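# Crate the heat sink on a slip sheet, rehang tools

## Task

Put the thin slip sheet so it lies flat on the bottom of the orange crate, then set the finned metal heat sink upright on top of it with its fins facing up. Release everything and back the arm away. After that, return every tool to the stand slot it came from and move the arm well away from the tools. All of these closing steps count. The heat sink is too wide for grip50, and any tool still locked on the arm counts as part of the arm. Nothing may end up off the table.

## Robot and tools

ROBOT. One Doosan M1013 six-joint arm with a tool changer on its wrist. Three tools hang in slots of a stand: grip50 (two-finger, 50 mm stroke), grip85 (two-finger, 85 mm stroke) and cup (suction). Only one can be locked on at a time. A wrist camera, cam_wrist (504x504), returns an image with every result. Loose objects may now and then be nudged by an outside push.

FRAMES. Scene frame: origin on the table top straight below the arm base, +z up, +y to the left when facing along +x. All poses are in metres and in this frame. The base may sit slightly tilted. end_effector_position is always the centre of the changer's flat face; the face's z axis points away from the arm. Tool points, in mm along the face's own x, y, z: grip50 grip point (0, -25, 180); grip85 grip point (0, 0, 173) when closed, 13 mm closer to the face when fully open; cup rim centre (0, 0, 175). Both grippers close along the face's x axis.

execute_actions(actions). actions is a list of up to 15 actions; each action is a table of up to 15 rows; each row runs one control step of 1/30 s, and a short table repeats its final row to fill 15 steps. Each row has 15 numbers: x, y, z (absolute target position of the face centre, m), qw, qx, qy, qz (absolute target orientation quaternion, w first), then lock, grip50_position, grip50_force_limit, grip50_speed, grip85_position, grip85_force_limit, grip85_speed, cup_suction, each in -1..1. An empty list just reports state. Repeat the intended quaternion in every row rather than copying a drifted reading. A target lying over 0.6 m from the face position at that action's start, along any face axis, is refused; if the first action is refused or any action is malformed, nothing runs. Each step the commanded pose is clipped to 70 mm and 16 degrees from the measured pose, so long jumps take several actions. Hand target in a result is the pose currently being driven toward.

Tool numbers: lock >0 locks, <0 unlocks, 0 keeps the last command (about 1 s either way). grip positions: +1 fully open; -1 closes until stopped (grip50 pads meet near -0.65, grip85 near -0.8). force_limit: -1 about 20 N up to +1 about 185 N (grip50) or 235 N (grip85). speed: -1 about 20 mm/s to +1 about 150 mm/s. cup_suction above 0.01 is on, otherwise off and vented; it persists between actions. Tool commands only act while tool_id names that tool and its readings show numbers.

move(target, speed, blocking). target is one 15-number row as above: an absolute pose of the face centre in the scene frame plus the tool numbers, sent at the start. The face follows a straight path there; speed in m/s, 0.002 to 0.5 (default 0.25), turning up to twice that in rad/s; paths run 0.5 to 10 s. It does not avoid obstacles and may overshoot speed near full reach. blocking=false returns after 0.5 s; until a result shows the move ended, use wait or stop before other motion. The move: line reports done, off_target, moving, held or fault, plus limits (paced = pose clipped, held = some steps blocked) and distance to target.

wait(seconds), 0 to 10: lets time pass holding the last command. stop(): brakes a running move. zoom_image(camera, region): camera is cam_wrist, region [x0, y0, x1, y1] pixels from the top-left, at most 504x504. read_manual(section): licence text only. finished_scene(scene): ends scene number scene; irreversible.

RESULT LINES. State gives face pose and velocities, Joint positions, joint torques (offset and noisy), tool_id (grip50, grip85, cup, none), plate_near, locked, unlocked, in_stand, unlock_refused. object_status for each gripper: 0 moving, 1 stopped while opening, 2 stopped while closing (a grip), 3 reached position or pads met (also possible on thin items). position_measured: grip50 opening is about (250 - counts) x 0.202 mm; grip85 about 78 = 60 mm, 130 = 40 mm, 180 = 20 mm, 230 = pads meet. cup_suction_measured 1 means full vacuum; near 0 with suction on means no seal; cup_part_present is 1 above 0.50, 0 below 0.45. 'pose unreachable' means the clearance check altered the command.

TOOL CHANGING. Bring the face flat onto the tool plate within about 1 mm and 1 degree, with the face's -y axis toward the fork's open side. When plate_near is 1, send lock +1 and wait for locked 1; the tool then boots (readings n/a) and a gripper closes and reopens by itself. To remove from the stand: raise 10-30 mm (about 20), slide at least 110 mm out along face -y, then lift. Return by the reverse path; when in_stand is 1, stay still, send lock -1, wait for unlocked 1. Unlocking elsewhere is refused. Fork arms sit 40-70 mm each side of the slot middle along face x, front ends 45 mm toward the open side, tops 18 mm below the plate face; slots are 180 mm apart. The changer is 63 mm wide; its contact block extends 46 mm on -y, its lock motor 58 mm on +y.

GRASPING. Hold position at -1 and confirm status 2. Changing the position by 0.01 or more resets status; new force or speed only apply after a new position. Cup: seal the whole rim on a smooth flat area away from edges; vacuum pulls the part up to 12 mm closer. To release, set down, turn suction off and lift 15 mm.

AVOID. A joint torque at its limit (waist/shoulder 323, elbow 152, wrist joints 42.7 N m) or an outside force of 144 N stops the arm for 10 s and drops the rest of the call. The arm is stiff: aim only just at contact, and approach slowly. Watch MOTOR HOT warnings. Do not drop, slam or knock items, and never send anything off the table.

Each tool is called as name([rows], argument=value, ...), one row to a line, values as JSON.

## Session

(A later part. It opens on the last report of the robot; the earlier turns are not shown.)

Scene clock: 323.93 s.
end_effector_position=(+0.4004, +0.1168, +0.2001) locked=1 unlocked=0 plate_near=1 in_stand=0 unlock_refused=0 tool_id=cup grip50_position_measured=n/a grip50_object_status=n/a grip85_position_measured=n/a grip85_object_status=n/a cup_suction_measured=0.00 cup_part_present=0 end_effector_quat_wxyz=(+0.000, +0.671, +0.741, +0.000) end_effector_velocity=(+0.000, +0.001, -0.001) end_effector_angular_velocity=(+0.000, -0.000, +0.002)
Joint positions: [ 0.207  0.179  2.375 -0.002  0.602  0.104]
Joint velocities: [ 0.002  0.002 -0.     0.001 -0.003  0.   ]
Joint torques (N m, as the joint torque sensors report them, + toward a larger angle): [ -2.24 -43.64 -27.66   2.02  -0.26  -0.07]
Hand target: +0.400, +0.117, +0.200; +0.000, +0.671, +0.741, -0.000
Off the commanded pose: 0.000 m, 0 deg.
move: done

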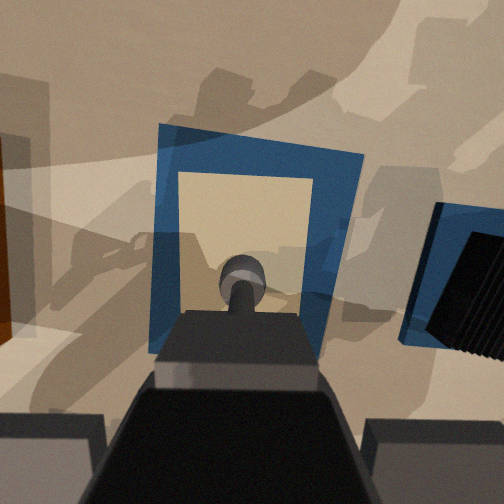

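move(target=[0.4005, 0.1168, 0.183, 0.0, 0.67107, 0.74139, 0.0, 0, 1, 0, 0, 1, 0, 0, 1], speed=0.025)

Scene clock: 332.20 s.
end_effector_position=(+0.4005, +0.1168, +0.1831) locked=1 unlocked=0 plate_near=1 in_stand=0 unlock_refused=0 tool_id=cup grip50_position_measured=n/a grip50_object_status=n/a grip85_position_measured=n/a grip85_object_status=n/a cup_suction_measured=0.94 cup_part_present=1 end_effector_quat_wxyz=(-0.000, +0.671, +0.741, +0.000) end_effector_velocity=(-0.000, +0.000, -0.002) end_effector_angular_velocity=(-0.000, +0.001, +0.001)
Joint positions: [ 0.207  0.213  2.385 -0.002  0.559  0.104]
Joint velocities: [ 0.001  0.003  0.001 -0.001 -0.004  0.   ]
Joint torques (N m, as the joint torque sensors report them, + toward a larger angle): [ -3.25 -43.8  -25.73   1.68  -0.21  -0.07]
Hand target: +0.400, +0.117, +0.183; -0.000, +0.671, +0.741, +0.000
Off the commanded pose: 0.000 m, 0 deg.
move: done

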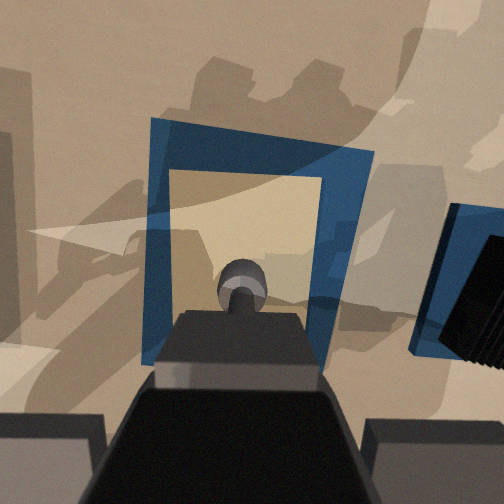

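move(target=[0.44, 0.03, 0.35, 0.0, 0.71264, 0.70153, 0.0, 0, 1, 0, 0, 1, 0, 0, 1], speed=0.25)

Scene clock: 342.83 s.
end_effector_position=(+0.4402, +0.0303, +0.3497) locked=1 unlocked=0 plate_near=1 in_stand=0 unlock_refused=0 tool_id=cup grip50_position_measured=n/a grip50_object_status=n/a grip85_position_measured=n/a grip85_object_status=n/a cup_suction_measured=0.98 cup_part_present=1 end_effector_quat_wxyz=(-0.000, +0.713, +0.702, +0.000) end_effector_velocity=(+0.000, -0.001, +0.001) end_effector_angular_velocity=(-0.000, -0.000, -0.001)
Joint positions: [-0.001 -0.012  2.205 -0.005  0.963  0.013]
Joint velocities: [-0.002 -0.002 -0.002 -0.     0.003 -0.001]
Joint torques (N m, as the joint torque sensors report them, + toward a larger angle): [ -2.79 -35.91 -40.11   3.14  -0.21   0.02]
Hand target: +0.440, +0.030, +0.350; -0.000, +0.713, +0.702, +0.000
Off the commanded pose: 0.000 m, 0 deg.
move: done

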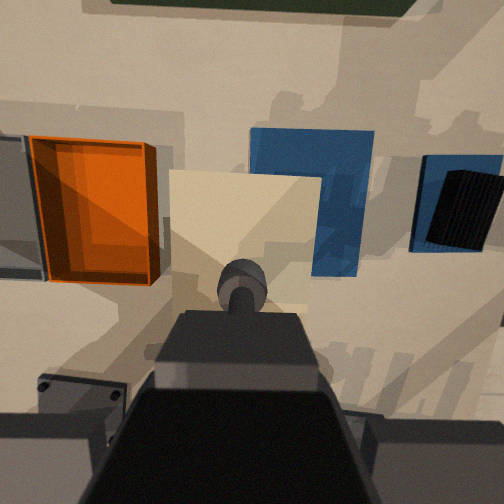

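zoom_image(camera="cam_wrist", region=[15, 125, 185, 295])

zoom_image(camera="cam_wrist", region=[155, 155, 335, 325])

zoom_image(camera="cam_wrist", region=[394, 145, 504, 265])

Region (15, 125, 185, 295) of cam_wrist's 504x504 image, scaled by 2.965, with more detail than that image has.

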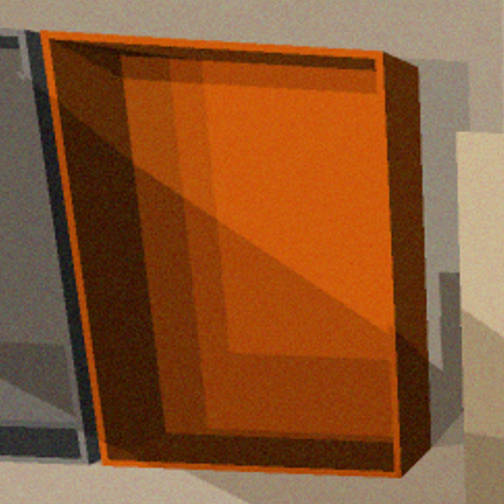

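Region (155, 155, 335, 325) of cam_wrist's 504x504 image, scaled by 2.800, with more detail than that image has.

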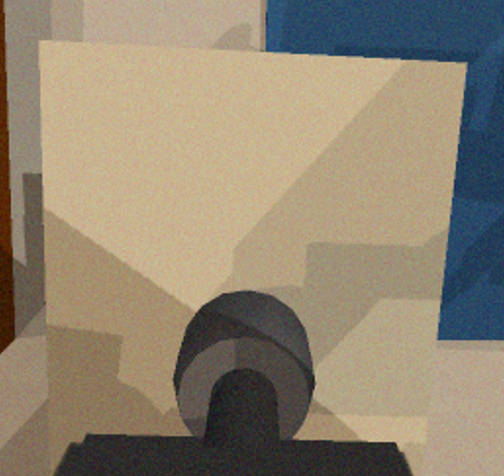

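Region (394, 145, 504, 265) of cam_wrist's 504x504 image, scaled by 4.200, with more detail than that image has; it fills the left 462 columns of this view, and the rest is white.

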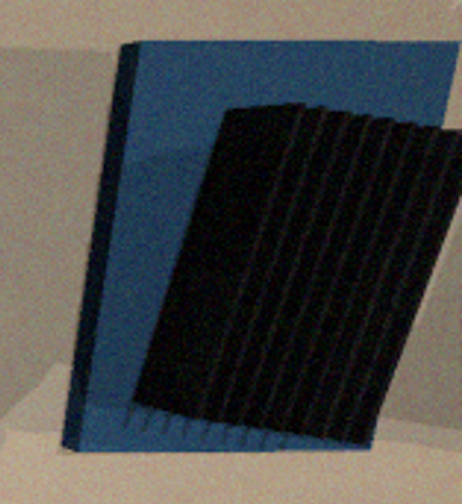

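move(target=[0.4111, -0.166, 0.245, 0.0, 0.71569, 0.69842, 0.0, 0, 1, 0, 0, 1, 0, 0, 1], speed=0.28)

Scene clock: 369.57 s.
end_effector_position=(+0.4111, -0.1656, +0.2451) locked=1 unlocked=0 plate_near=1 in_stand=0 unlock_refused=0 tool_id=cup grip50_position_measured=n/a grip50_object_status=n/a grip85_position_measured=n/a grip85_object_status=n/a cup_suction_measured=0.98 cup_part_present=1 end_effector_quat_wxyz=(-0.000, +0.716, +0.698, +0.000) end_effector_velocity=(+0.000, -0.002, -0.001) end_effector_angular_velocity=(+0.000, -0.000, -0.001)
Joint positions: [-0.448  0.132  2.299 -0.014  0.722 -0.419]
Joint velocities: [-0.004  0.002 -0.001  0.001 -0.001 -0.004]
Joint torques (N m, as the joint torque sensors report them, + toward a larger angle): [ -1.4  -46.21 -31.99   2.63  -0.23   0.05]
Hand target: +0.411, -0.166, +0.245; -0.000, +0.716, +0.698, +0.001
Off the commanded pose: 0.000 m, 0 deg.
move: done

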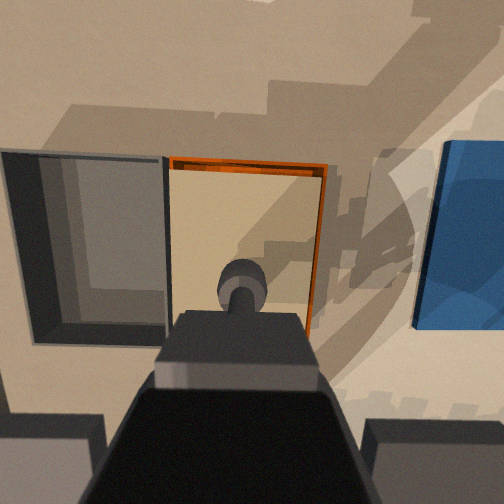

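zoom_image(camera="cam_wrist", region=[150, 145, 345, 335])

Region (150, 145, 345, 335) of cam_wrist's 504x504 image, scaled by 2.585, with more detail than that image has; it fills the top 491 rows of this view, and the rest is white.

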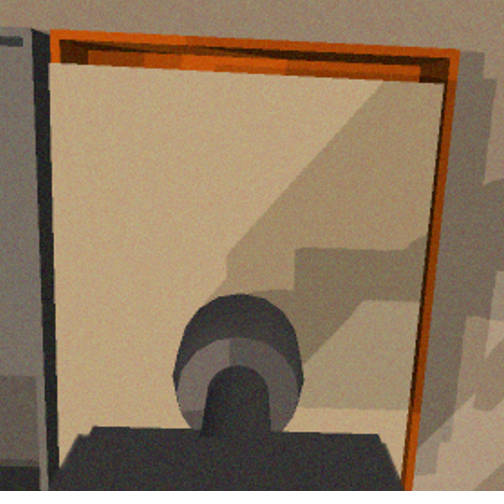

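move(target=[0.4105, -0.1632, 0.185, 0.0, 0.71569, 0.69842, 0.0, 0, 1, 0, 0, 1, 0, 0, 1], speed=0.1)

Scene clock: 378.13 s.
end_effector_position=(+0.4104, -0.1632, +0.1852) locked=1 unlocked=0 plate_near=1 in_stand=0 unlock_refused=0 tool_id=cup grip50_position_measured=n/a grip50_object_status=n/a grip85_position_measured=n/a grip85_object_status=n/a cup_suction_measured=0.98 cup_part_present=1 end_effector_quat_wxyz=(+0.000, +0.716, +0.698, +0.000) end_effector_velocity=(+0.000, -0.001, -0.001) end_effector_angular_velocity=(-0.000, -0.001, -0.001)
Joint positions: [-0.445  0.236  2.341 -0.019  0.576 -0.41 ]
Joint velocities: [-0.001  0.003  0.    -0.    -0.003  0.   ]
Joint torques (N m, as the joint torque sensors report them, + toward a larger angle): [ -2.1  -47.83 -26.14   1.88  -0.33  -0.08]
Hand target: +0.410, -0.163, +0.185; +0.000, +0.716, +0.698, -0.000
Off the commanded pose: 0.000 m, 0 deg.
move: done

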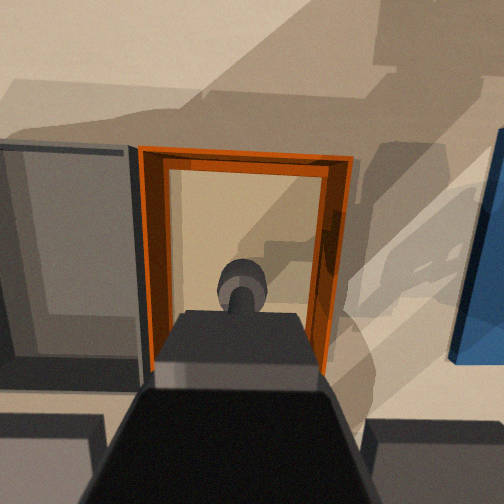

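move(target=[0.4105, -0.1632, 0.172, 0.0, 0.71569, 0.69842, 0.0, 0, 1, 0, 0, 1, 0, 0, 1], speed=0.025)

Scene clock: 381.97 s.
end_effector_position=(+0.4105, -0.1632, +0.1721) locked=1 unlocked=0 plate_near=1 in_stand=0 unlock_refused=0 tool_id=cup grip50_position_measured=n/a grip50_object_status=n/a grip85_position_measured=n/a grip85_object_status=n/a cup_suction_measured=0.98 cup_part_present=1 end_effector_quat_wxyz=(+0.000, +0.716, +0.698, +0.000) end_effector_velocity=(+0.001, -0.000, -0.001) end_effector_angular_velocity=(-0.001, -0.001, +0.001)
Joint positions: [-0.445  0.261  2.348 -0.02   0.544 -0.409]
Joint velocities: [ 0.001  0.003 -0.    -0.    -0.004  0.   ]
Joint torques (N m, as the joint torque sensors report them, + toward a larger angle): [ -1.68 -49.58 -24.47   1.92   0.14  -0.07]
Hand target: +0.410, -0.163, +0.172; -0.000, +0.716, +0.698, +0.000
Off the commanded pose: 0.000 m, 0 deg.
move: done

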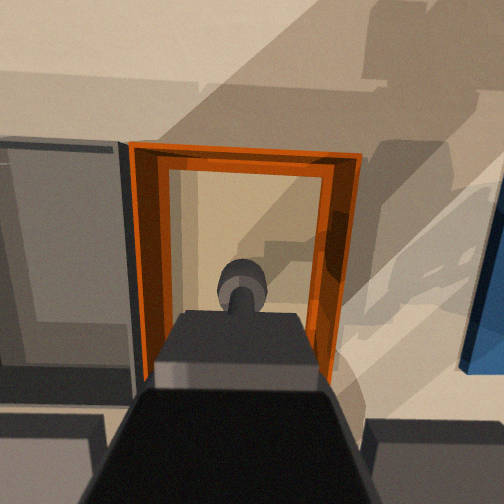

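zoom_image(camera="cam_wrist", region=[120, 135, 370, 215])

Region (120, 135, 370, 215) of cam_wrist's 504x504 image, scaled by 2.016, with more detail than that image has; it fills the top 161 rows of this view, and the rest is white.

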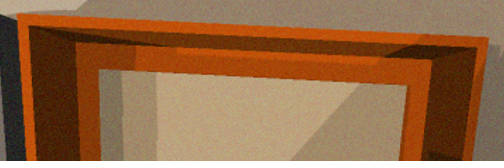

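execute_actions([
  [[0.4105, -0.1632, 0.1716, 0.0, 0.71569, 0.69842, 0.0, 0, 1, 0, 0, 1, 0, 0, 1],[0.4105, -0.1632, 0.1712, 0.0, 0.71569, 0.69842, 0.0, 0, 1, 0, 0, 1, 0, 0, 1],[0.4105, -0.1632, 0.1708, 0.0, 0.71569, 0.69842, 0.0, 0, 1, 0, 0, 1, 0, 0, 1],[0.4105, -0.1632, 0.1704, 0.0, 0.71569, 0.69842, 0.0, 0, 1, 0, 0, 1, 0, 0, 1],[0.4105, -0.1632, 0.1700, 0.0, 0.71569, 0.69842, 0.0, 0, 1, 0, 0, 1, 0, 0, 1],[0.4105, -0.1632, 0.1696, 0.0, 0.71569, 0.69842, 0.0, 0, 1, 0, 0, 1, 0, 0, 1]],
])

Scene clock: 391.57 s.
end_effector_position=(+0.4105, -0.1632, +0.1696) locked=1 unlocked=0 plate_near=1 in_stand=0 unlock_refused=0 tool_id=cup grip50_position_measured=n/a grip50_object_status=n/a grip85_position_measured=n/a grip85_object_status=n/a cup_suction_measured=0.98 cup_part_present=1 end_effector_quat_wxyz=(+0.000, +0.716, +0.698, +0.000) end_effector_velocity=(+0.000, +0.001, -0.000) end_effector_angular_velocity=(-0.000, -0.000, +0.002)
Joint positions: [-0.445  0.265  2.349 -0.02   0.538 -0.409]
Joint velocities: [ 0.002  0.     0.001 -0.    -0.001 -0.   ]
Joint torques (N m, as the joint torque sensors report them, + toward a larger angle): [ -1.59 -49.82 -24.39   1.76  -0.23  -0.16]
Hand target: +0.410, -0.163, +0.170; -0.000, +0.716, +0.698, +0.000
Off the commanded pose: 0.000 m, 0 deg.

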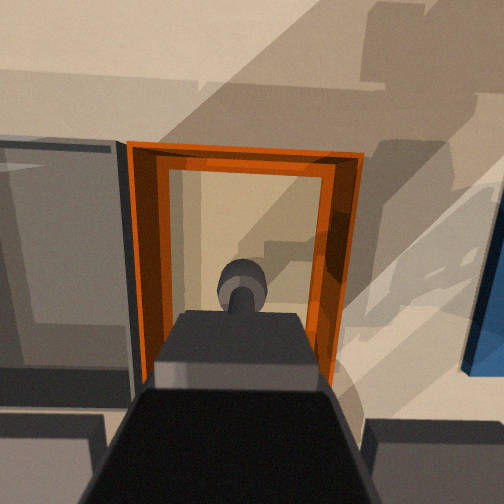

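execute_actions([
  [[0.4105, -0.1632, 0.1692, 0.0, 0.71569, 0.69842, 0.0, 0, 1, 0, 0, 1, 0, 0, 1],[0.4105, -0.1632, 0.1688, 0.0, 0.71569, 0.69842, 0.0, 0, 1, 0, 0, 1, 0, 0, 1],[0.4105, -0.1632, 0.1684, 0.0, 0.71569, 0.69842, 0.0, 0, 1, 0, 0, 1, 0, 0, 1],[0.4105, -0.1632, 0.1680, 0.0, 0.71569, 0.69842, 0.0, 0, 1, 0, 0, 1, 0, 0, 1]],
])

Scene clock: 396.23 s.
end_effector_position=(+0.4105, -0.1632, +0.1680) locked=1 unlocked=0 plate_near=1 in_stand=0 unlock_refused=0 tool_id=cup grip50_position_measured=n/a grip50_object_status=n/a grip85_position_measured=n/a grip85_object_status=n/a cup_suction_measured=0.98 cup_part_present=1 end_effector_quat_wxyz=(+0.000, +0.716, +0.698, +0.000) end_effector_velocity=(+0.000, -0.000, -0.000) end_effector_angular_velocity=(-0.000, -0.000, -0.001)
Joint positions: [-0.446  0.269  2.35  -0.02   0.534 -0.409]
Joint velocities: [-0.001  0.    -0.     0.    -0.     0.   ]
Joint torques (N m, as the joint torque sensors report them, + toward a larger angle): [ -2.91 -52.41 -24.72   1.93  -0.08   0.  ]
Hand target: +0.410, -0.163, +0.168; -0.000, +0.716, +0.698, +0.000
Off the commanded pose: 0.000 m, 0 deg.

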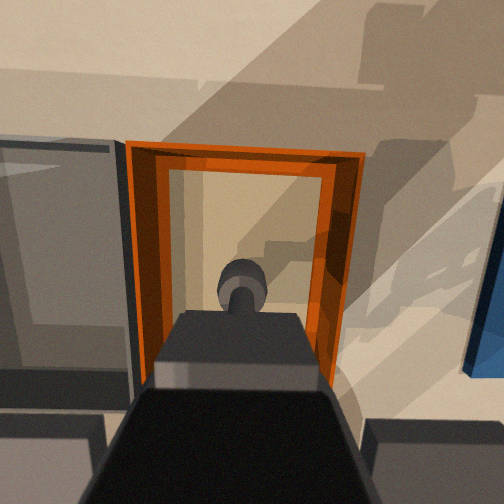

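zoom_image(camera="cam_wrist", region=[120, 135, 250, 215])

zoom_image(camera="cam_wrist", region=[245, 140, 375, 220])

Region (120, 135, 250, 215) of cam_wrist's 504x504 image, scaled by 3.877, with more detail than that image has; it fills the top 310 rows of this view, and the rest is white.

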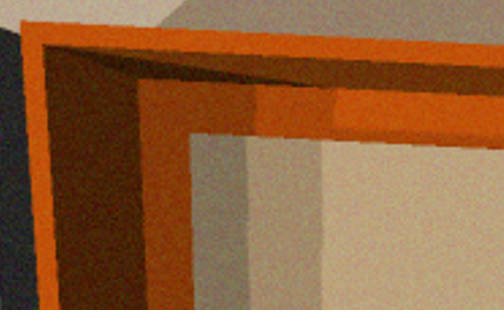

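Region (245, 140, 375, 220) of cam_wrist's 504x504 image, scaled by 3.877, with more detail than that image has; it fills the top 310 rows of this view, and the rest is white.

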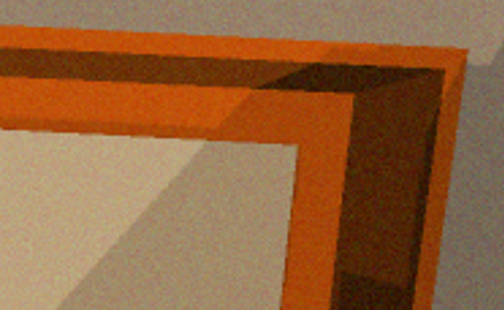

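execute_actions([
  [[0.4105, -0.1632, 0.1676, 0.0, 0.71569, 0.69842, 0.0, 0, 1, 0, 0, 1, 0, 0, 1],[0.4105, -0.1632, 0.1673, 0.0, 0.71569, 0.69842, 0.0, 0, 1, 0, 0, 1, 0, 0, 1],[0.4105, -0.1632, 0.1670, 0.0, 0.71569, 0.69842, 0.0, 0, 1, 0, 0, 1, 0, 0, 1],[0.4105, -0.1632, 0.1670, 0.0, 0.71569, 0.69842, 0.0, 0, 1, 0, 0, 1, 0, 0, 1],[0.4105, -0.1632, 0.1670, 0.0, 0.71569, 0.69842, 0.0, 0, 1, 0, 0, 1, 0, 0, 1],[0.4105, -0.1632, 0.1670, 0.0, 0.71569, 0.69842, 0.0, 0, 1, 0, 0, 1, 0, 0, 0]],
])

Scene clock: 407.33 s.
end_effector_position=(+0.4106, -0.1632, +0.1671) locked=1 unlocked=0 plate_near=1 in_stand=0 unlock_refused=0 tool_id=cup grip50_position_measured=n/a grip50_object_status=n/a grip85_position_measured=n/a grip85_object_status=n/a cup_suction_measured=0.00 cup_part_present=0 end_effector_quat_wxyz=(+0.000, +0.716, +0.698, +0.000) end_effector_velocity=(+0.000, -0.001, -0.000) end_effector_angular_velocity=(+0.000, -0.001, -0.002)
Joint positions: [-0.446  0.27   2.35  -0.02   0.532 -0.409]
Joint velocities: [-0.001  0.001 -0.     0.001 -0.001 -0.   ]
Joint torques (N m, as the joint torque sensors report them, + toward a larger angle): [ -3.07 -15.7  -13.63   1.55  -5.89  -0.19]
Hand target: +0.410, -0.163, +0.167; -0.000, +0.716, +0.698, -0.000
Off the commanded pose: 0.000 m, 0 deg.

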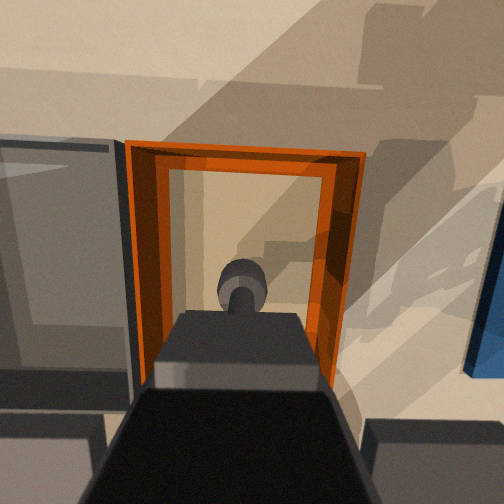

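move(target=[0.4105, -0.1632, 0.25, 0.0, 0.71569, 0.69842, 0.0, 0, 1, 0, 0, 1, 0, 0, 0], speed=0.12)

Scene clock: 410.67 s.
end_effector_position=(+0.4106, -0.1632, +0.2498) locked=1 unlocked=0 plate_near=1 in_stand=0 unlock_refused=0 tool_id=cup grip50_position_measured=n/a grip50_object_status=n/a grip85_position_measured=n/a grip85_object_status=n/a cup_suction_measured=0.00 cup_part_present=0 end_effector_quat_wxyz=(-0.000, +0.716, +0.698, -0.000) end_effector_velocity=(+0.000, -0.001, +0.002) end_effector_angular_velocity=(-0.001, -0.001, -0.001)
Joint positions: [-0.444  0.123  2.298 -0.015  0.732 -0.413]
Joint velocities: [-0.001 -0.003 -0.002 -0.     0.004 -0.   ]
Joint torques (N m, as the joint torque sensors report them, + toward a larger angle): [ -2.19 -40.37 -31.93   2.39  -0.3   -0.08]
Hand target: +0.411, -0.163, +0.250; +0.000, +0.716, +0.698, -0.000
Off the commanded pose: 0.000 m, 0 deg.
move: done

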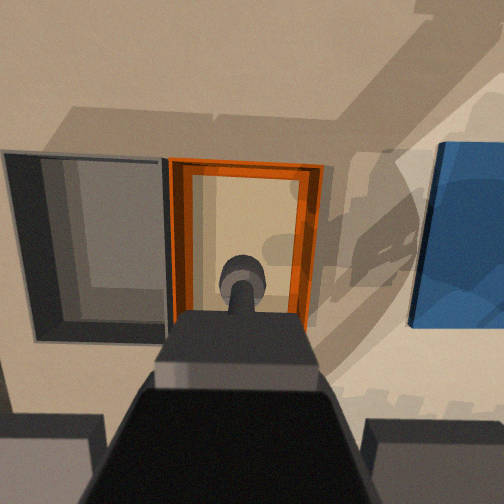

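move(target=[0.5886, 0.1931, 0.3804, 0.0, 0.75356, 0.65738, 0.0, 0, 1, 0, 0, 1, 0, 0, 0], speed=0.35)

zoom_image(camera="cam_wrist", region=[295, 15, 385, 140])

Scene clock: 422.57 s.
end_effector_position=(+0.5884, +0.1927, +0.3802) locked=1 unlocked=0 plate_near=1 in_stand=0 unlock_refused=0 tool_id=cup grip50_position_measured=n/a grip50_object_status=n/a grip85_position_measured=n/a grip85_object_status=n/a cup_suction_measured=0.00 cup_part_present=0 end_effector_quat_wxyz=(+0.001, +0.754, +0.657, -0.001) end_effector_velocity=(+0.001, +0.002, +0.001) end_effector_angular_velocity=(-0.000, -0.001, +0.002)
Joint positions: [ 0.266  0.232  1.867 -0.002  1.058  0.399]
Joint velocities: [ 0.003  0.002 -0.004 -0.001  0.001  0.002]
Joint torques (N m, as the joint torque sensors report them, + toward a larger angle): [  0.57 -63.08 -42.36   3.34  -0.31  -0.55]
Hand target: +0.588, +0.193, +0.380; +0.001, +0.754, +0.657, -0.001
Off the commanded pose: 0.001 m, 0 deg.
move: done

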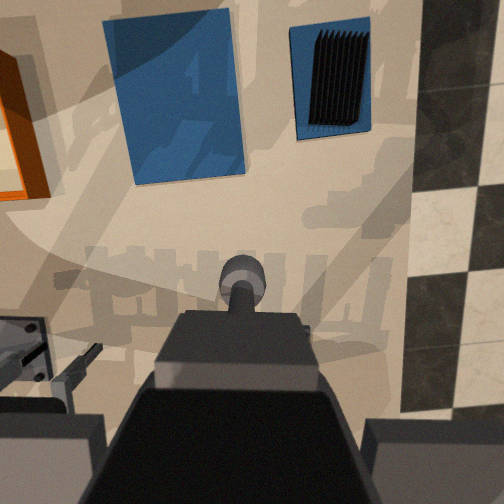

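Region (295, 15, 385, 140) of cam_wrist's 504x504 image, scaled by 4.032, with more detail than that image has; it fills the left 363 columns of this view, and the rest is white.

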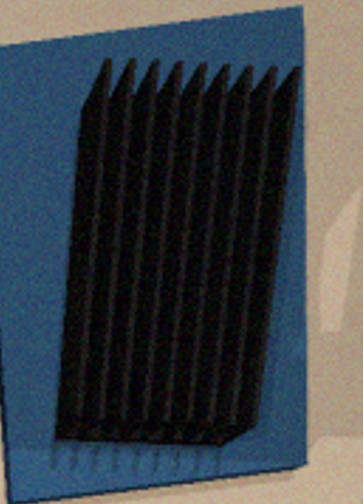

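Now slide into the fork, then lower.

move(target=[0.7125, 0.1761, 0.3804, 0.0, 0.75356, 0.65738, 0.0, 0, 1, 0, 0, 1, 0, 0, 0], speed=0.15)

move(target=[0.7125, 0.1761, 0.3606, 0.0, 0.75356, 0.65738, 0.0, 0, 1, 0, 0, 1, 0, 0, 0], speed=0.03)

Scene clock: 426.30 s.
end_effector_position=(+0.7124, +0.1763, +0.3803) locked=1 unlocked=0 plate_near=1 in_stand=0 unlock_refused=0 tool_id=cup grip50_position_measured=n/a grip50_object_status=n/a grip85_position_measured=n/a grip85_object_status=n/a cup_suction_measured=0.00 cup_part_present=0 end_effector_quat_wxyz=(-0.000, +0.754, +0.657, +0.000) end_effector_velocity=(+0.002, -0.000, +0.000) end_effector_angular_velocity=(+0.001, -0.000, -0.001)
Joint positions: [ 0.201  0.399  1.638 -0.001  1.12   0.333]
Joint velocities: [-0.001  0.002 -0.004  0.001  0.001 -0.001]
Joint torques (N m, as the joint torque sensors report them, + toward a larger angle): [ -1.07 -80.64 -43.4    3.35  -0.22  -0.28]
Hand target: +0.713, +0.176, +0.380; -0.000, +0.754, +0.657, +0.000
Off the commanded pose: 0.000 m, 0 deg.
move: done

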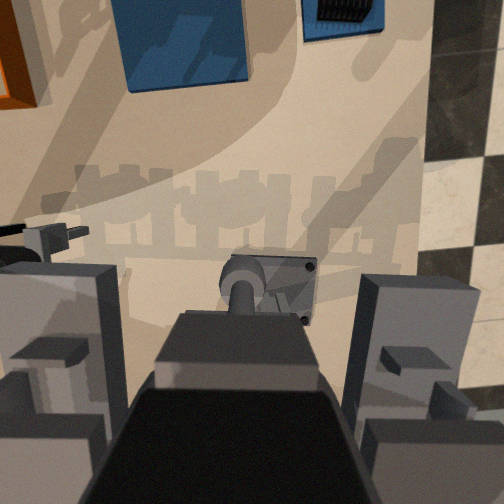

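Scene clock: 427.27 s.
end_effector_position=(+0.7125, +0.1761, +0.3607) locked=1 unlocked=0 plate_near=1 in_stand=1 unlock_refused=0 tool_id=cup grip50_position_measured=n/a grip50_object_status=n/a grip85_position_measured=n/a grip85_object_status=n/a cup_suction_measured=0.00 cup_part_present=0 end_effector_quat_wxyz=(+0.000, +0.754, +0.657, +0.000) end_effector_velocity=(+0.000, -0.000, -0.001) end_effector_angular_velocity=(-0.000, -0.000, +0.000)
Joint positions: [ 0.201  0.414  1.656 -0.001  1.087  0.333]
Joint velocities: [-0.     0.001  0.001 -0.001 -0.002 -0.   ]
Joint torques (N m, as the joint torque sensors report them, + toward a larger angle): [ -1.81 -85.3  -42.12   3.16  -0.18  -0.08]
Hand target: +0.712, +0.176, +0.361; -0.000, +0.754, +0.657, +0.000
Off the commanded pose: 0.000 m, 0 deg.
move: done

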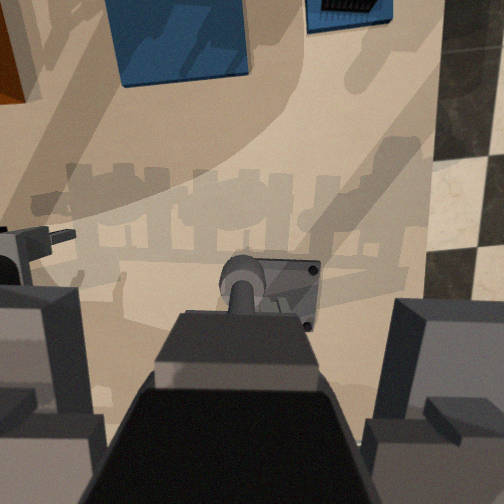

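execute_actions([
  [[0.7125, 0.1761, 0.3603, 0.0, 0.75356, 0.65738, 0.0, 0, 1, 0, 0, 1, 0, 0, 0],[0.7125, 0.1761, 0.3600, 0.0, 0.75356, 0.65738, 0.0, 0, 1, 0, 0, 1, 0, 0, 0],[0.7125, 0.1761, 0.3600, 0.0, 0.75356, 0.65738, 0.0, 0, 1, 0, 0, 1, 0, 0, 0],[0.7125, 0.1761, 0.3600, 0.0, 0.75356, 0.65738, 0.0, 0, 1, 0, 0, 1, 0, 0, 0],[0.7125, 0.1761, 0.3600, 0.0, 0.75356, 0.65738, 0.0, -1, 1, 0, 0, 1, 0, 0, 0]],
  [[0.7125, 0.1761, 0.3600, 0.0, 0.75356, 0.65738, 0.0, -1, 1, 0, 0, 1, 0, 0, 0]],
  [[0.7125, 0.1761, 0.3600, 0.0, 0.75356, 0.65738, 0.0, -1, 1, 0, 0, 1, 0, 0, 0]],
])

Scene clock: 433.87 s.
end_effector_position=(+0.7125, +0.1761, +0.3600) locked=0 unlocked=1 plate_near=1 in_stand=1 unlock_refused=0 tool_id=none grip50_position_measured=n/a grip50_object_status=n/a grip85_position_measured=n/a grip85_object_status=n/a cup_suction_measured=n/a cup_part_present=n/a end_effector_quat_wxyz=(+0.000, +0.754, +0.657, +0.000) end_effector_velocity=(+0.001, -0.002, +0.000) end_effector_angular_velocity=(-0.000, -0.001, -0.002)
Joint positions: [ 0.201  0.414  1.657 -0.001  1.086  0.333]
Joint velocities: [-0.002 -0.    -0.    -0.001 -0.    -0.   ]
Joint torques (N m, as the joint torque sensors report them, + toward a larger angle): [ -2.13 -57.84 -27.51   3.5   -1.54  -0.09]
Hand target: +0.712, +0.176, +0.360; +0.000, +0.754, +0.657, -0.000
Off the commanded pose: 0.000 m, 0 deg.

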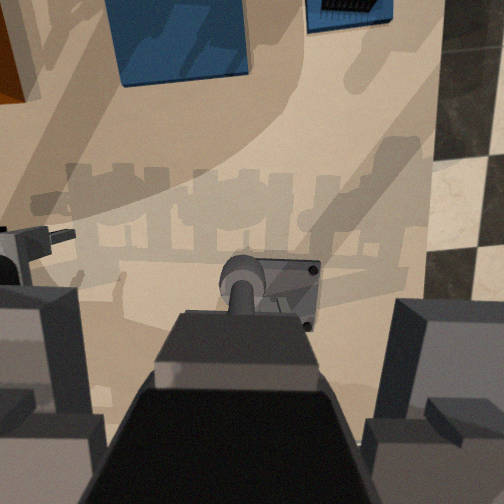

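move(target=[0.7125, 0.1761, 0.40, 0.0, 0.75356, 0.65738, 0.0, 0, 1, 0, 0, 1, 0, 0, 0], speed=0.1)

move(target=[0.6637, -0.1806, 0.44, 0.0, 0.75356, 0.65738, 0.0, 0, 1, 0, 0, 1, 0, 0, 0], speed=0.35)

Scene clock: 440.50 s.
end_effector_position=(+0.7125, +0.1761, +0.3999) locked=0 unlocked=1 plate_near=0 in_stand=0 unlock_refused=0 tool_id=none grip50_position_measured=n/a grip50_object_status=n/a grip85_position_measured=n/a grip85_object_status=n/a cup_suction_measured=n/a cup_part_present=n/a end_effector_quat_wxyz=(-0.000, +0.754, +0.657, -0.000) end_effector_velocity=(-0.000, +0.001, +0.001) end_effector_angular_velocity=(+0.000, +0.000, +0.001)
Joint positions: [ 0.201  0.386  1.618 -0.001  1.152  0.333]
Joint velocities: [ 0.001 -0.001 -0.001  0.     0.002 -0.   ]
Joint torques (N m, as the joint torque sensors report them, + toward a larger angle): [ -2.21 -76.78 -39.02   3.49  -0.21   0.15]
Hand target: +0.713, +0.176, +0.400; +0.000, +0.754, +0.657, -0.000
Off the commanded pose: 0.000 m, 0 deg.
move: done

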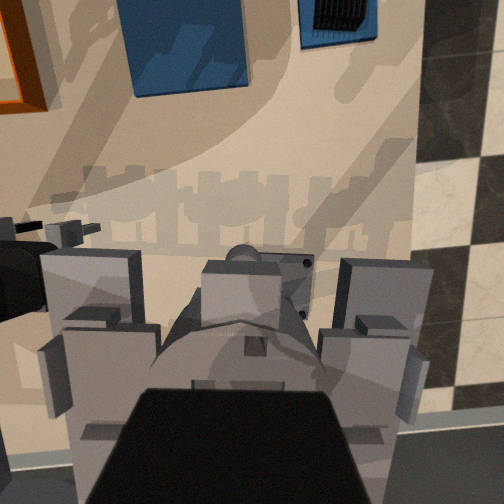

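Scene clock: 442.10 s.
end_effector_position=(+0.6641, -0.1803, +0.4400) locked=0 unlocked=1 plate_near=0 in_stand=0 unlock_refused=0 tool_id=none grip50_position_measured=n/a grip50_object_status=n/a grip85_position_measured=n/a grip85_object_status=n/a cup_suction_measured=n/a cup_part_present=n/a end_effector_quat_wxyz=(-0.000, +0.754, +0.657, +0.000) end_effector_velocity=(-0.000, -0.001, +0.001) end_effector_angular_velocity=(+0.000, -0.000, -0.000)
Joint positions: [-0.304  0.29   1.671 -0.008  1.194 -0.17 ]
Joint velocities: [-0.002  0.    -0.001  0.     0.001 -0.002]
Joint torques (N m, as the joint torque sensors report them, + toward a larger angle): [  2.16 -68.56 -40.63   3.43  -0.14   0.17]
Hand target: +0.664, -0.180, +0.440; -0.001, +0.754, +0.657, +0.000
Off the commanded pose: 0.000 m, 0 deg.
move: done

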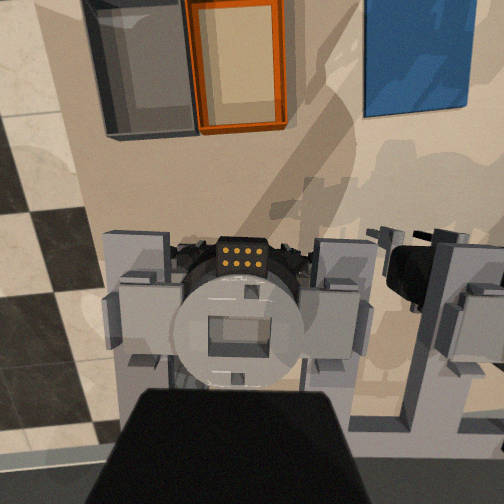

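execute_actions(actions=[])

zoom_image(camera="cam_wrist", region=[195, 295, 285, 380])

Scene clock: 444.23 s.
end_effector_position=(+0.6641, -0.1804, +0.4400) locked=0 unlocked=1 plate_near=0 in_stand=0 unlock_refused=0 tool_id=none grip50_position_measured=n/a grip50_object_status=n/a grip85_position_measured=n/a grip85_object_status=n/a cup_suction_measured=n/a cup_part_present=n/a end_effector_quat_wxyz=(-0.001, +0.754, +0.657, +0.000) end_effector_velocity=(+0.000, +0.000, +0.000) end_effector_angular_velocity=(-0.001, -0.000, +0.001)
Joint positions: [-0.304  0.29   1.67  -0.008  1.194 -0.17 ]
Joint velocities: [ 0.    -0.    -0.    -0.001 -0.     0.   ]
Joint torques (N m, as the joint torque sensors report them, + toward a larger angle): [ -1.75 -67.27 -40.21   3.55  -0.24   0.  ]
Hand target: +0.664, -0.180, +0.440; -0.001, +0.754, +0.657, +0.000
Off the commanded pose: 0.000 m, 0 deg.

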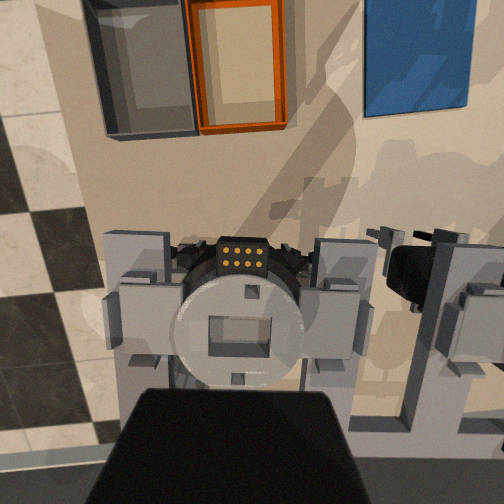

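Region (195, 295, 285, 380) of cam_wrist's 504x504 image, scaled by 5.600, with more detail than that image has.

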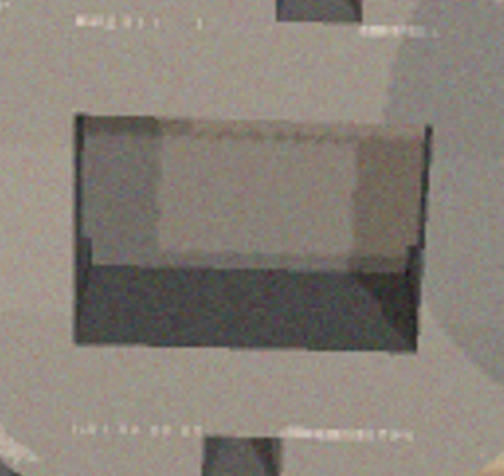

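move(target=[0.6625, -0.1803, 0.378, 0.0, 0.75356, 0.65738, 0.0, 0, 1, 0, 0, 1, 0, 0, 0], speed=0.1)

move(target=[0.6625, -0.1803, 0.363, 0.0, 0.75356, 0.65738, 0.0, 0, 1, 0, 0, 1, 0, 0, 0], speed=0.02)

Scene clock: 452.77 s.
end_effector_position=(+0.6624, -0.1803, +0.3781) locked=0 unlocked=1 plate_near=0 in_stand=0 unlock_refused=0 tool_id=none grip50_position_measured=n/a grip50_object_status=n/a grip85_position_measured=n/a grip85_object_status=n/a cup_suction_measured=n/a cup_part_present=n/a end_effector_quat_wxyz=(+0.000, +0.754, +0.657, +0.000) end_effector_velocity=(-0.000, -0.000, -0.001) end_effector_angular_velocity=(-0.001, -0.000, +0.000)
Joint positions: [-0.305  0.329  1.739 -0.01   1.086 -0.17 ]
Joint velocities: [-0.     0.001  0.001 -0.001 -0.002  0.   ]
Joint torques (N m, as the joint torque sensors report them, + toward a larger angle): [  0.15 -70.78 -38.55   3.29   0.14  -0.15]
Hand target: +0.662, -0.180, +0.378; -0.000, +0.754, +0.657, +0.000
Off the commanded pose: 0.000 m, 0 deg.
move: done

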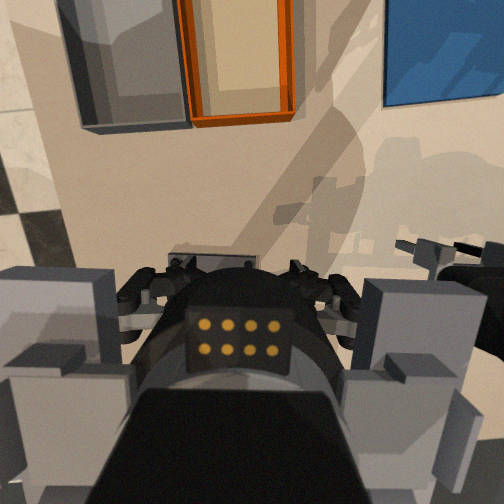

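Scene clock: 453.77 s.
end_effector_position=(+0.6625, -0.1803, +0.3631) locked=0 unlocked=1 plate_near=0 in_stand=1 unlock_refused=0 tool_id=none grip50_position_measured=n/a grip50_object_status=n/a grip85_position_measured=n/a grip85_object_status=n/a cup_suction_measured=n/a cup_part_present=n/a end_effector_quat_wxyz=(+0.000, +0.754, +0.657, +0.000) end_effector_velocity=(+0.000, +0.001, -0.001) end_effector_angular_velocity=(-0.000, -0.000, +0.001)
Joint positions: [-0.305  0.341  1.753 -0.01   1.06  -0.169]
Joint velocities: [ 0.001  0.001  0.001  0.    -0.002  0.   ]
Joint torques (N m, as the joint torque sensors report them, + toward a larger angle): [ -2.87 -71.2  -38.13   3.38   0.06  -0.09]
Hand target: +0.662, -0.180, +0.363; -0.000, +0.754, +0.657, +0.000
Off the commanded pose: 0.000 m, 0 deg.
move: done

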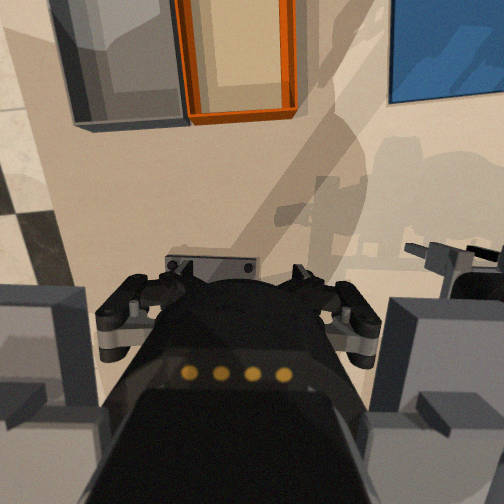

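execute_actions([
  [[0.6625, -0.1803, 0.3627, 0.0, 0.75356, 0.65738, 0.0, 0, 1, 0, 0, 1, 0, 0, 0],[0.6625, -0.1803, 0.3624, 0.0, 0.75356, 0.65738, 0.0, 0, 1, 0, 0, 1, 0, 0, 0],[0.6625, -0.1803, 0.3621, 0.0, 0.75356, 0.65738, 0.0, 0, 1, 0, 0, 1, 0, 0, 0],[0.6625, -0.1803, 0.3618, 0.0, 0.75356, 0.65738, 0.0, 0, 1, 0, 0, 1, 0, 0, 0],[0.6625, -0.1803, 0.3615, 0.0, 0.75356, 0.65738, 0.0, 0, 1, 0, 0, 1, 0, 0, 0]],
])

Scene clock: 457.90 s.
end_effector_position=(+0.6625, -0.1803, +0.3615) locked=0 unlocked=1 plate_near=0 in_stand=1 unlock_refused=0 tool_id=none grip50_position_measured=n/a grip50_object_status=n/a grip85_position_measured=n/a grip85_object_status=n/a cup_suction_measured=n/a cup_part_present=n/a end_effector_quat_wxyz=(+0.000, +0.754, +0.657, +0.000) end_effector_velocity=(+0.000, +0.001, -0.001) end_effector_angular_velocity=(+0.001, +0.001, +0.000)
Joint positions: [-0.305  0.343  1.754 -0.01   1.058 -0.169]
Joint velocities: [ 0.001  0.001  0.     0.001 -0.     0.   ]
Joint torques (N m, as the joint torque sensors report them, + toward a larger angle): [ -1.74 -69.78 -37.74   3.39  -0.31  -0.21]
Hand target: +0.662, -0.180, +0.362; -0.000, +0.754, +0.657, +0.000
Off the commanded pose: 0.000 m, 0 deg.

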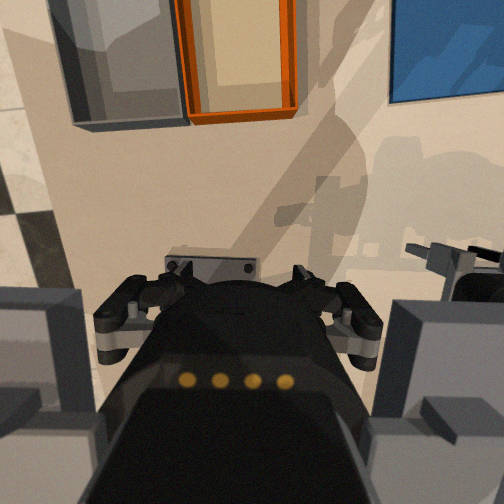

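execute_actions([
  [[0.6625, -0.1803, 0.3612, 0.0, 0.75356, 0.65738, 0.0, 0, 1, 0, 0, 1, 0, 0, 0],[0.6625, -0.1803, 0.3609, 0.0, 0.75356, 0.65738, 0.0, 0, 1, 0, 0, 1, 0, 0, 0],[0.6625, -0.1803, 0.3607, 0.0, 0.75356, 0.65738, 0.0, 0, 1, 0, 0, 1, 0, 0, 0]],
])

Scene clock: 460.97 s.
end_effector_position=(+0.6625, -0.1803, +0.3607) locked=0 unlocked=1 plate_near=1 in_stand=1 unlock_refused=0 tool_id=none grip50_position_measured=n/a grip50_object_status=n/a grip85_position_measured=n/a grip85_object_status=n/a cup_suction_measured=n/a cup_part_present=n/a end_effector_quat_wxyz=(+0.000, +0.754, +0.657, +0.000) end_effector_velocity=(+0.001, +0.001, +0.000) end_effector_angular_velocity=(-0.000, -0.000, +0.002)
Joint positions: [-0.305  0.343  1.755 -0.01   1.056 -0.169]
Joint velocities: [ 0.002  0.    -0.001 -0.    -0.     0.   ]
Joint torques (N m, as the joint torque sensors report them, + toward a larger angle): [ -1.91 -68.96 -37.22   3.4    0.1   -0.35]
Hand target: +0.662, -0.180, +0.361; -0.000, +0.754, +0.657, +0.000
Off the commanded pose: 0.000 m, 0 deg.

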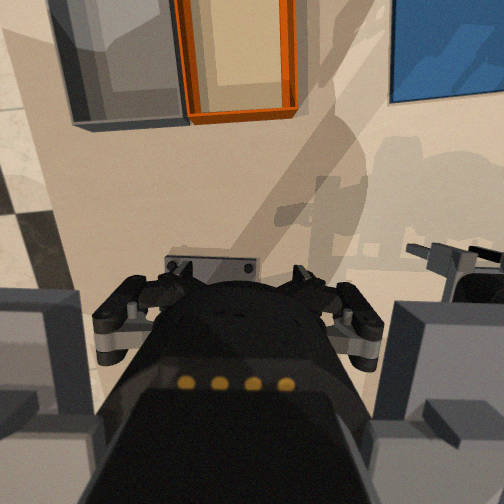

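execute_actions([
  [[0.6625, -0.1803, 0.3607, 0.0, 0.75356, 0.65738, 0.0, 1, 1, 0, 0, 1, 0, 0, 0]],
  [[0.6625, -0.1803, 0.3607, 0.0, 0.75356, 0.65738, 0.0, 1, 1, 0, 0, 1, 0, 0, 0]],
])

Scene clock: 465.33 s.
end_effector_position=(+0.6624, -0.1803, +0.3605) locked=1 unlocked=0 plate_near=1 in_stand=1 unlock_refused=0 tool_id=grip85 grip50_position_measured=n/a grip50_object_status=n/a grip85_position_measured=n/a grip85_object_status=n/a cup_suction_measured=n/a cup_part_present=n/a end_effector_quat_wxyz=(-0.000, +0.754, +0.657, -0.000) end_effector_velocity=(+0.001, +0.001, +0.001) end_effector_angular_velocity=(-0.001, -0.001, +0.002)
Joint positions: [-0.305  0.343  1.755 -0.01   1.056 -0.169]
Joint velocities: [ 0.002 -0.001 -0.001 -0.     0.    -0.   ]
Joint torques (N m, as the joint torque sensors report them, + toward a larger angle): [ -2.04 -80.18 -44.32   3.28  -0.42   0.05]
Hand target: +0.662, -0.180, +0.361; +0.000, +0.754, +0.657, +0.000
Off the commanded pose: 0.000 m, 0 deg.

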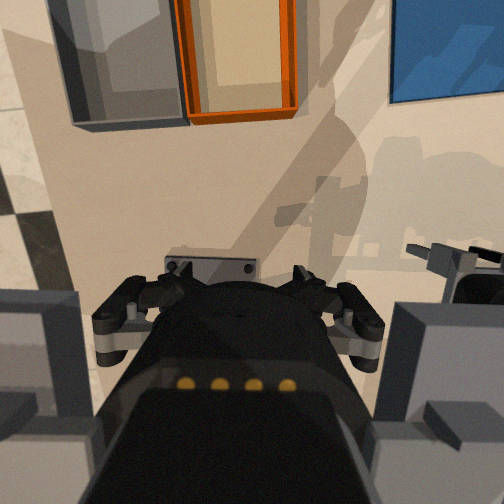

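move(target=[0.6625, -0.1803, 0.3807, 0.0, 0.75356, 0.65738, 0.0, 0, 1, 0, 0, 1, 0, 0, 0], speed=0.06)

move(target=[0.5387, -0.1633, 0.3807, 0.0, 0.75356, 0.65738, 0.0, 0, 1, 0, 0, 1, 0, 0, 0], speed=0.2)

Scene clock: 486.60 s.
end_effector_position=(+0.6625, -0.1803, +0.3806) locked=1 unlocked=0 plate_near=1 in_stand=0 unlock_refused=0 tool_id=grip85 grip50_position_measured=n/a grip50_object_status=n/a grip85_position_measured=3 grip85_object_status=3 cup_suction_measured=n/a cup_part_present=n/a end_effector_quat_wxyz=(-0.000, +0.754, +0.657, -0.000) end_effector_velocity=(+0.000, +0.000, +0.001) end_effector_angular_velocity=(+0.000, +0.000, +0.001)
Joint positions: [-0.305  0.328  1.736 -0.01   1.09  -0.169]
Joint velocities: [ 0.001 -0.001 -0.001  0.     0.002 -0.   ]
Joint torques (N m, as the joint torque sensors report them, + toward a larger angle): [ -2.21 -78.73 -44.39   3.24  -0.34   0.06]
Hand target: +0.663, -0.180, +0.381; +0.000, +0.754, +0.657, -0.000
Off the commanded pose: 0.000 m, 0 deg.
move: done

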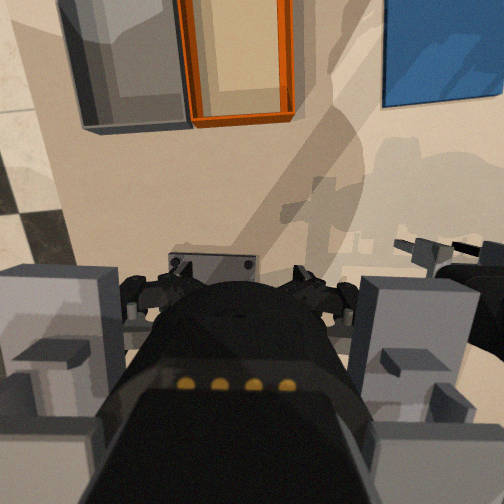

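Scene clock: 487.70 s.
end_effector_position=(+0.5388, -0.1634, +0.3808) locked=1 unlocked=0 plate_near=1 in_stand=0 unlock_refused=0 tool_id=grip85 grip50_position_measured=n/a grip50_object_status=n/a grip85_position_measured=3 grip85_object_status=3 cup_suction_measured=n/a cup_part_present=n/a end_effector_quat_wxyz=(-0.000, +0.754, +0.657, -0.000) end_effector_velocity=(-0.001, +0.000, +0.000) end_effector_angular_velocity=(-0.000, -0.000, +0.001)
Joint positions: [-0.343  0.145  1.969 -0.01   1.04  -0.207]
Joint velocities: [-0.    -0.002  0.002 -0.    -0.    -0.001]
Joint torques (N m, as the joint torque sensors report them, + toward a larger angle): [ -3.78 -58.43 -44.11   3.2   -0.29   0.09]
Hand target: +0.539, -0.163, +0.381; -0.000, +0.754, +0.657, +0.000
Off the commanded pose: 0.000 m, 0 deg.
move: done

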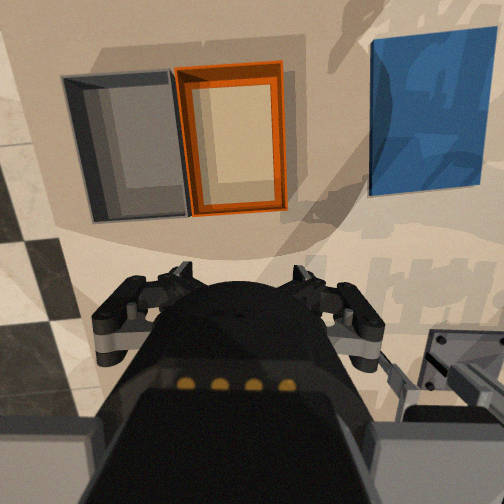

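move(target=[0.3878, 0.3394, 0.30, 0.0, 0.74722, 0.66458, 0.0, 0, 1, 0, 0, 1, 0, 0, 0], speed=0.4)

execute_actions(actions=[])

zoom_image(camera="cam_wrist", region=[160, 170, 330, 300])

Scene clock: 494.93 s.
end_effector_position=(+0.3874, +0.3386, +0.3001) locked=1 unlocked=0 plate_near=1 in_stand=0 unlock_refused=0 tool_id=grip85 grip50_position_measured=n/a grip50_object_status=n/a grip85_position_measured=3 grip85_object_status=3 cup_suction_measured=n/a cup_part_present=n/a end_effector_quat_wxyz=(+0.001, +0.747, +0.665, -0.001) end_effector_velocity=(+0.001, +0.001, -0.000) end_effector_angular_velocity=(-0.001, -0.000, -0.002)
Joint positions: [0.653 0.16  2.13  0.004 0.867 0.762]
Joint velocities: [ 0.001  0.002 -0.002 -0.001 -0.     0.003]
Joint torques (N m, as the joint torque sensors report them, + toward a larger angle): [ -0.45 -55.79 -38.97   2.96  -0.48  -0.35]
Hand target: +0.387, +0.339, +0.300; +0.001, +0.747, +0.665, -0.001
Off the commanded pose: 0.001 m, 0 deg.
move: done; limits=paced

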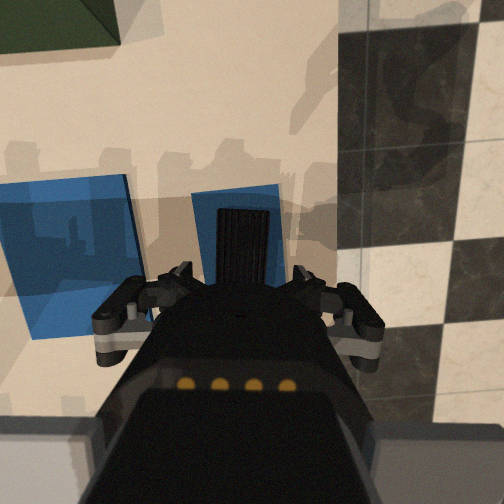

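Scene clock: 494.93 s.
end_effector_position=(+0.3874, +0.3386, +0.3001) locked=1 unlocked=0 plate_near=1 in_stand=0 unlock_refused=0 tool_id=grip85 grip50_position_measured=n/a grip50_object_status=n/a grip85_position_measured=3 grip85_object_status=3 cup_suction_measured=n/a cup_part_present=n/a end_effector_quat_wxyz=(+0.001, +0.747, +0.665, -0.001) end_effector_velocity=(+0.001, +0.001, -0.000) end_effector_angular_velocity=(-0.001, -0.000, -0.002)
Joint positions: [0.653 0.16  2.13  0.004 0.867 0.762]
Joint velocities: [ 0.001  0.002 -0.002 -0.001 -0.     0.003]
Joint torques (N m, as the joint torque sensors report them, + toward a larger angle): [ -0.45 -55.79 -38.97   2.96  -0.48  -0.35]
Hand target: +0.387, +0.339, +0.300; +0.001, +0.747, +0.665, -0.001
Off the commanded pose: 0.001 m, 0 deg.

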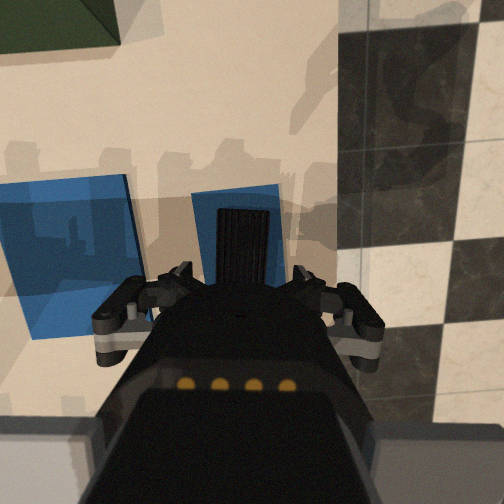

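Region (160, 170, 330, 300) of cam_wrist's 504x504 image, scaled by 2.965, with more detail than that image has; it fills the top 385 rows of this view, and the rest is white.

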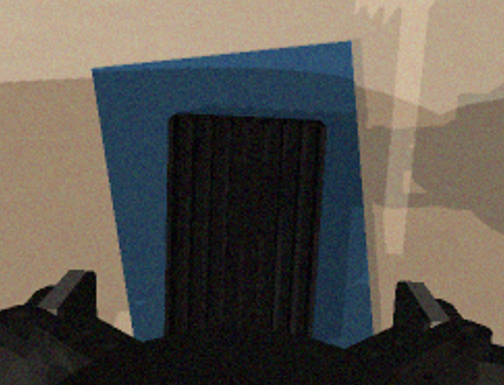

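zoom_image(camera="cam_wrist", region=[205, 195, 285, 255])

zoom_image(camera="cam_wrist", region=[140, 250, 350, 320])

Region (205, 195, 285, 255) of cam_wrist's 504x504 image, scaled by 6.300, with more detail than that image has; it fills the top 378 rows of this view, and the rest is white.

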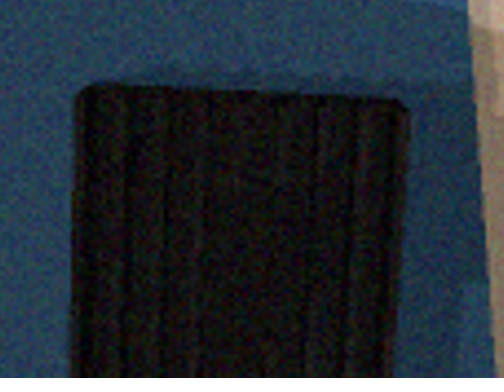

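Region (140, 250, 350, 320) of cam_wrist's 504x504 image, scaled by 2.400, with more detail than that image has.

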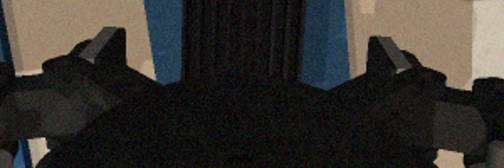

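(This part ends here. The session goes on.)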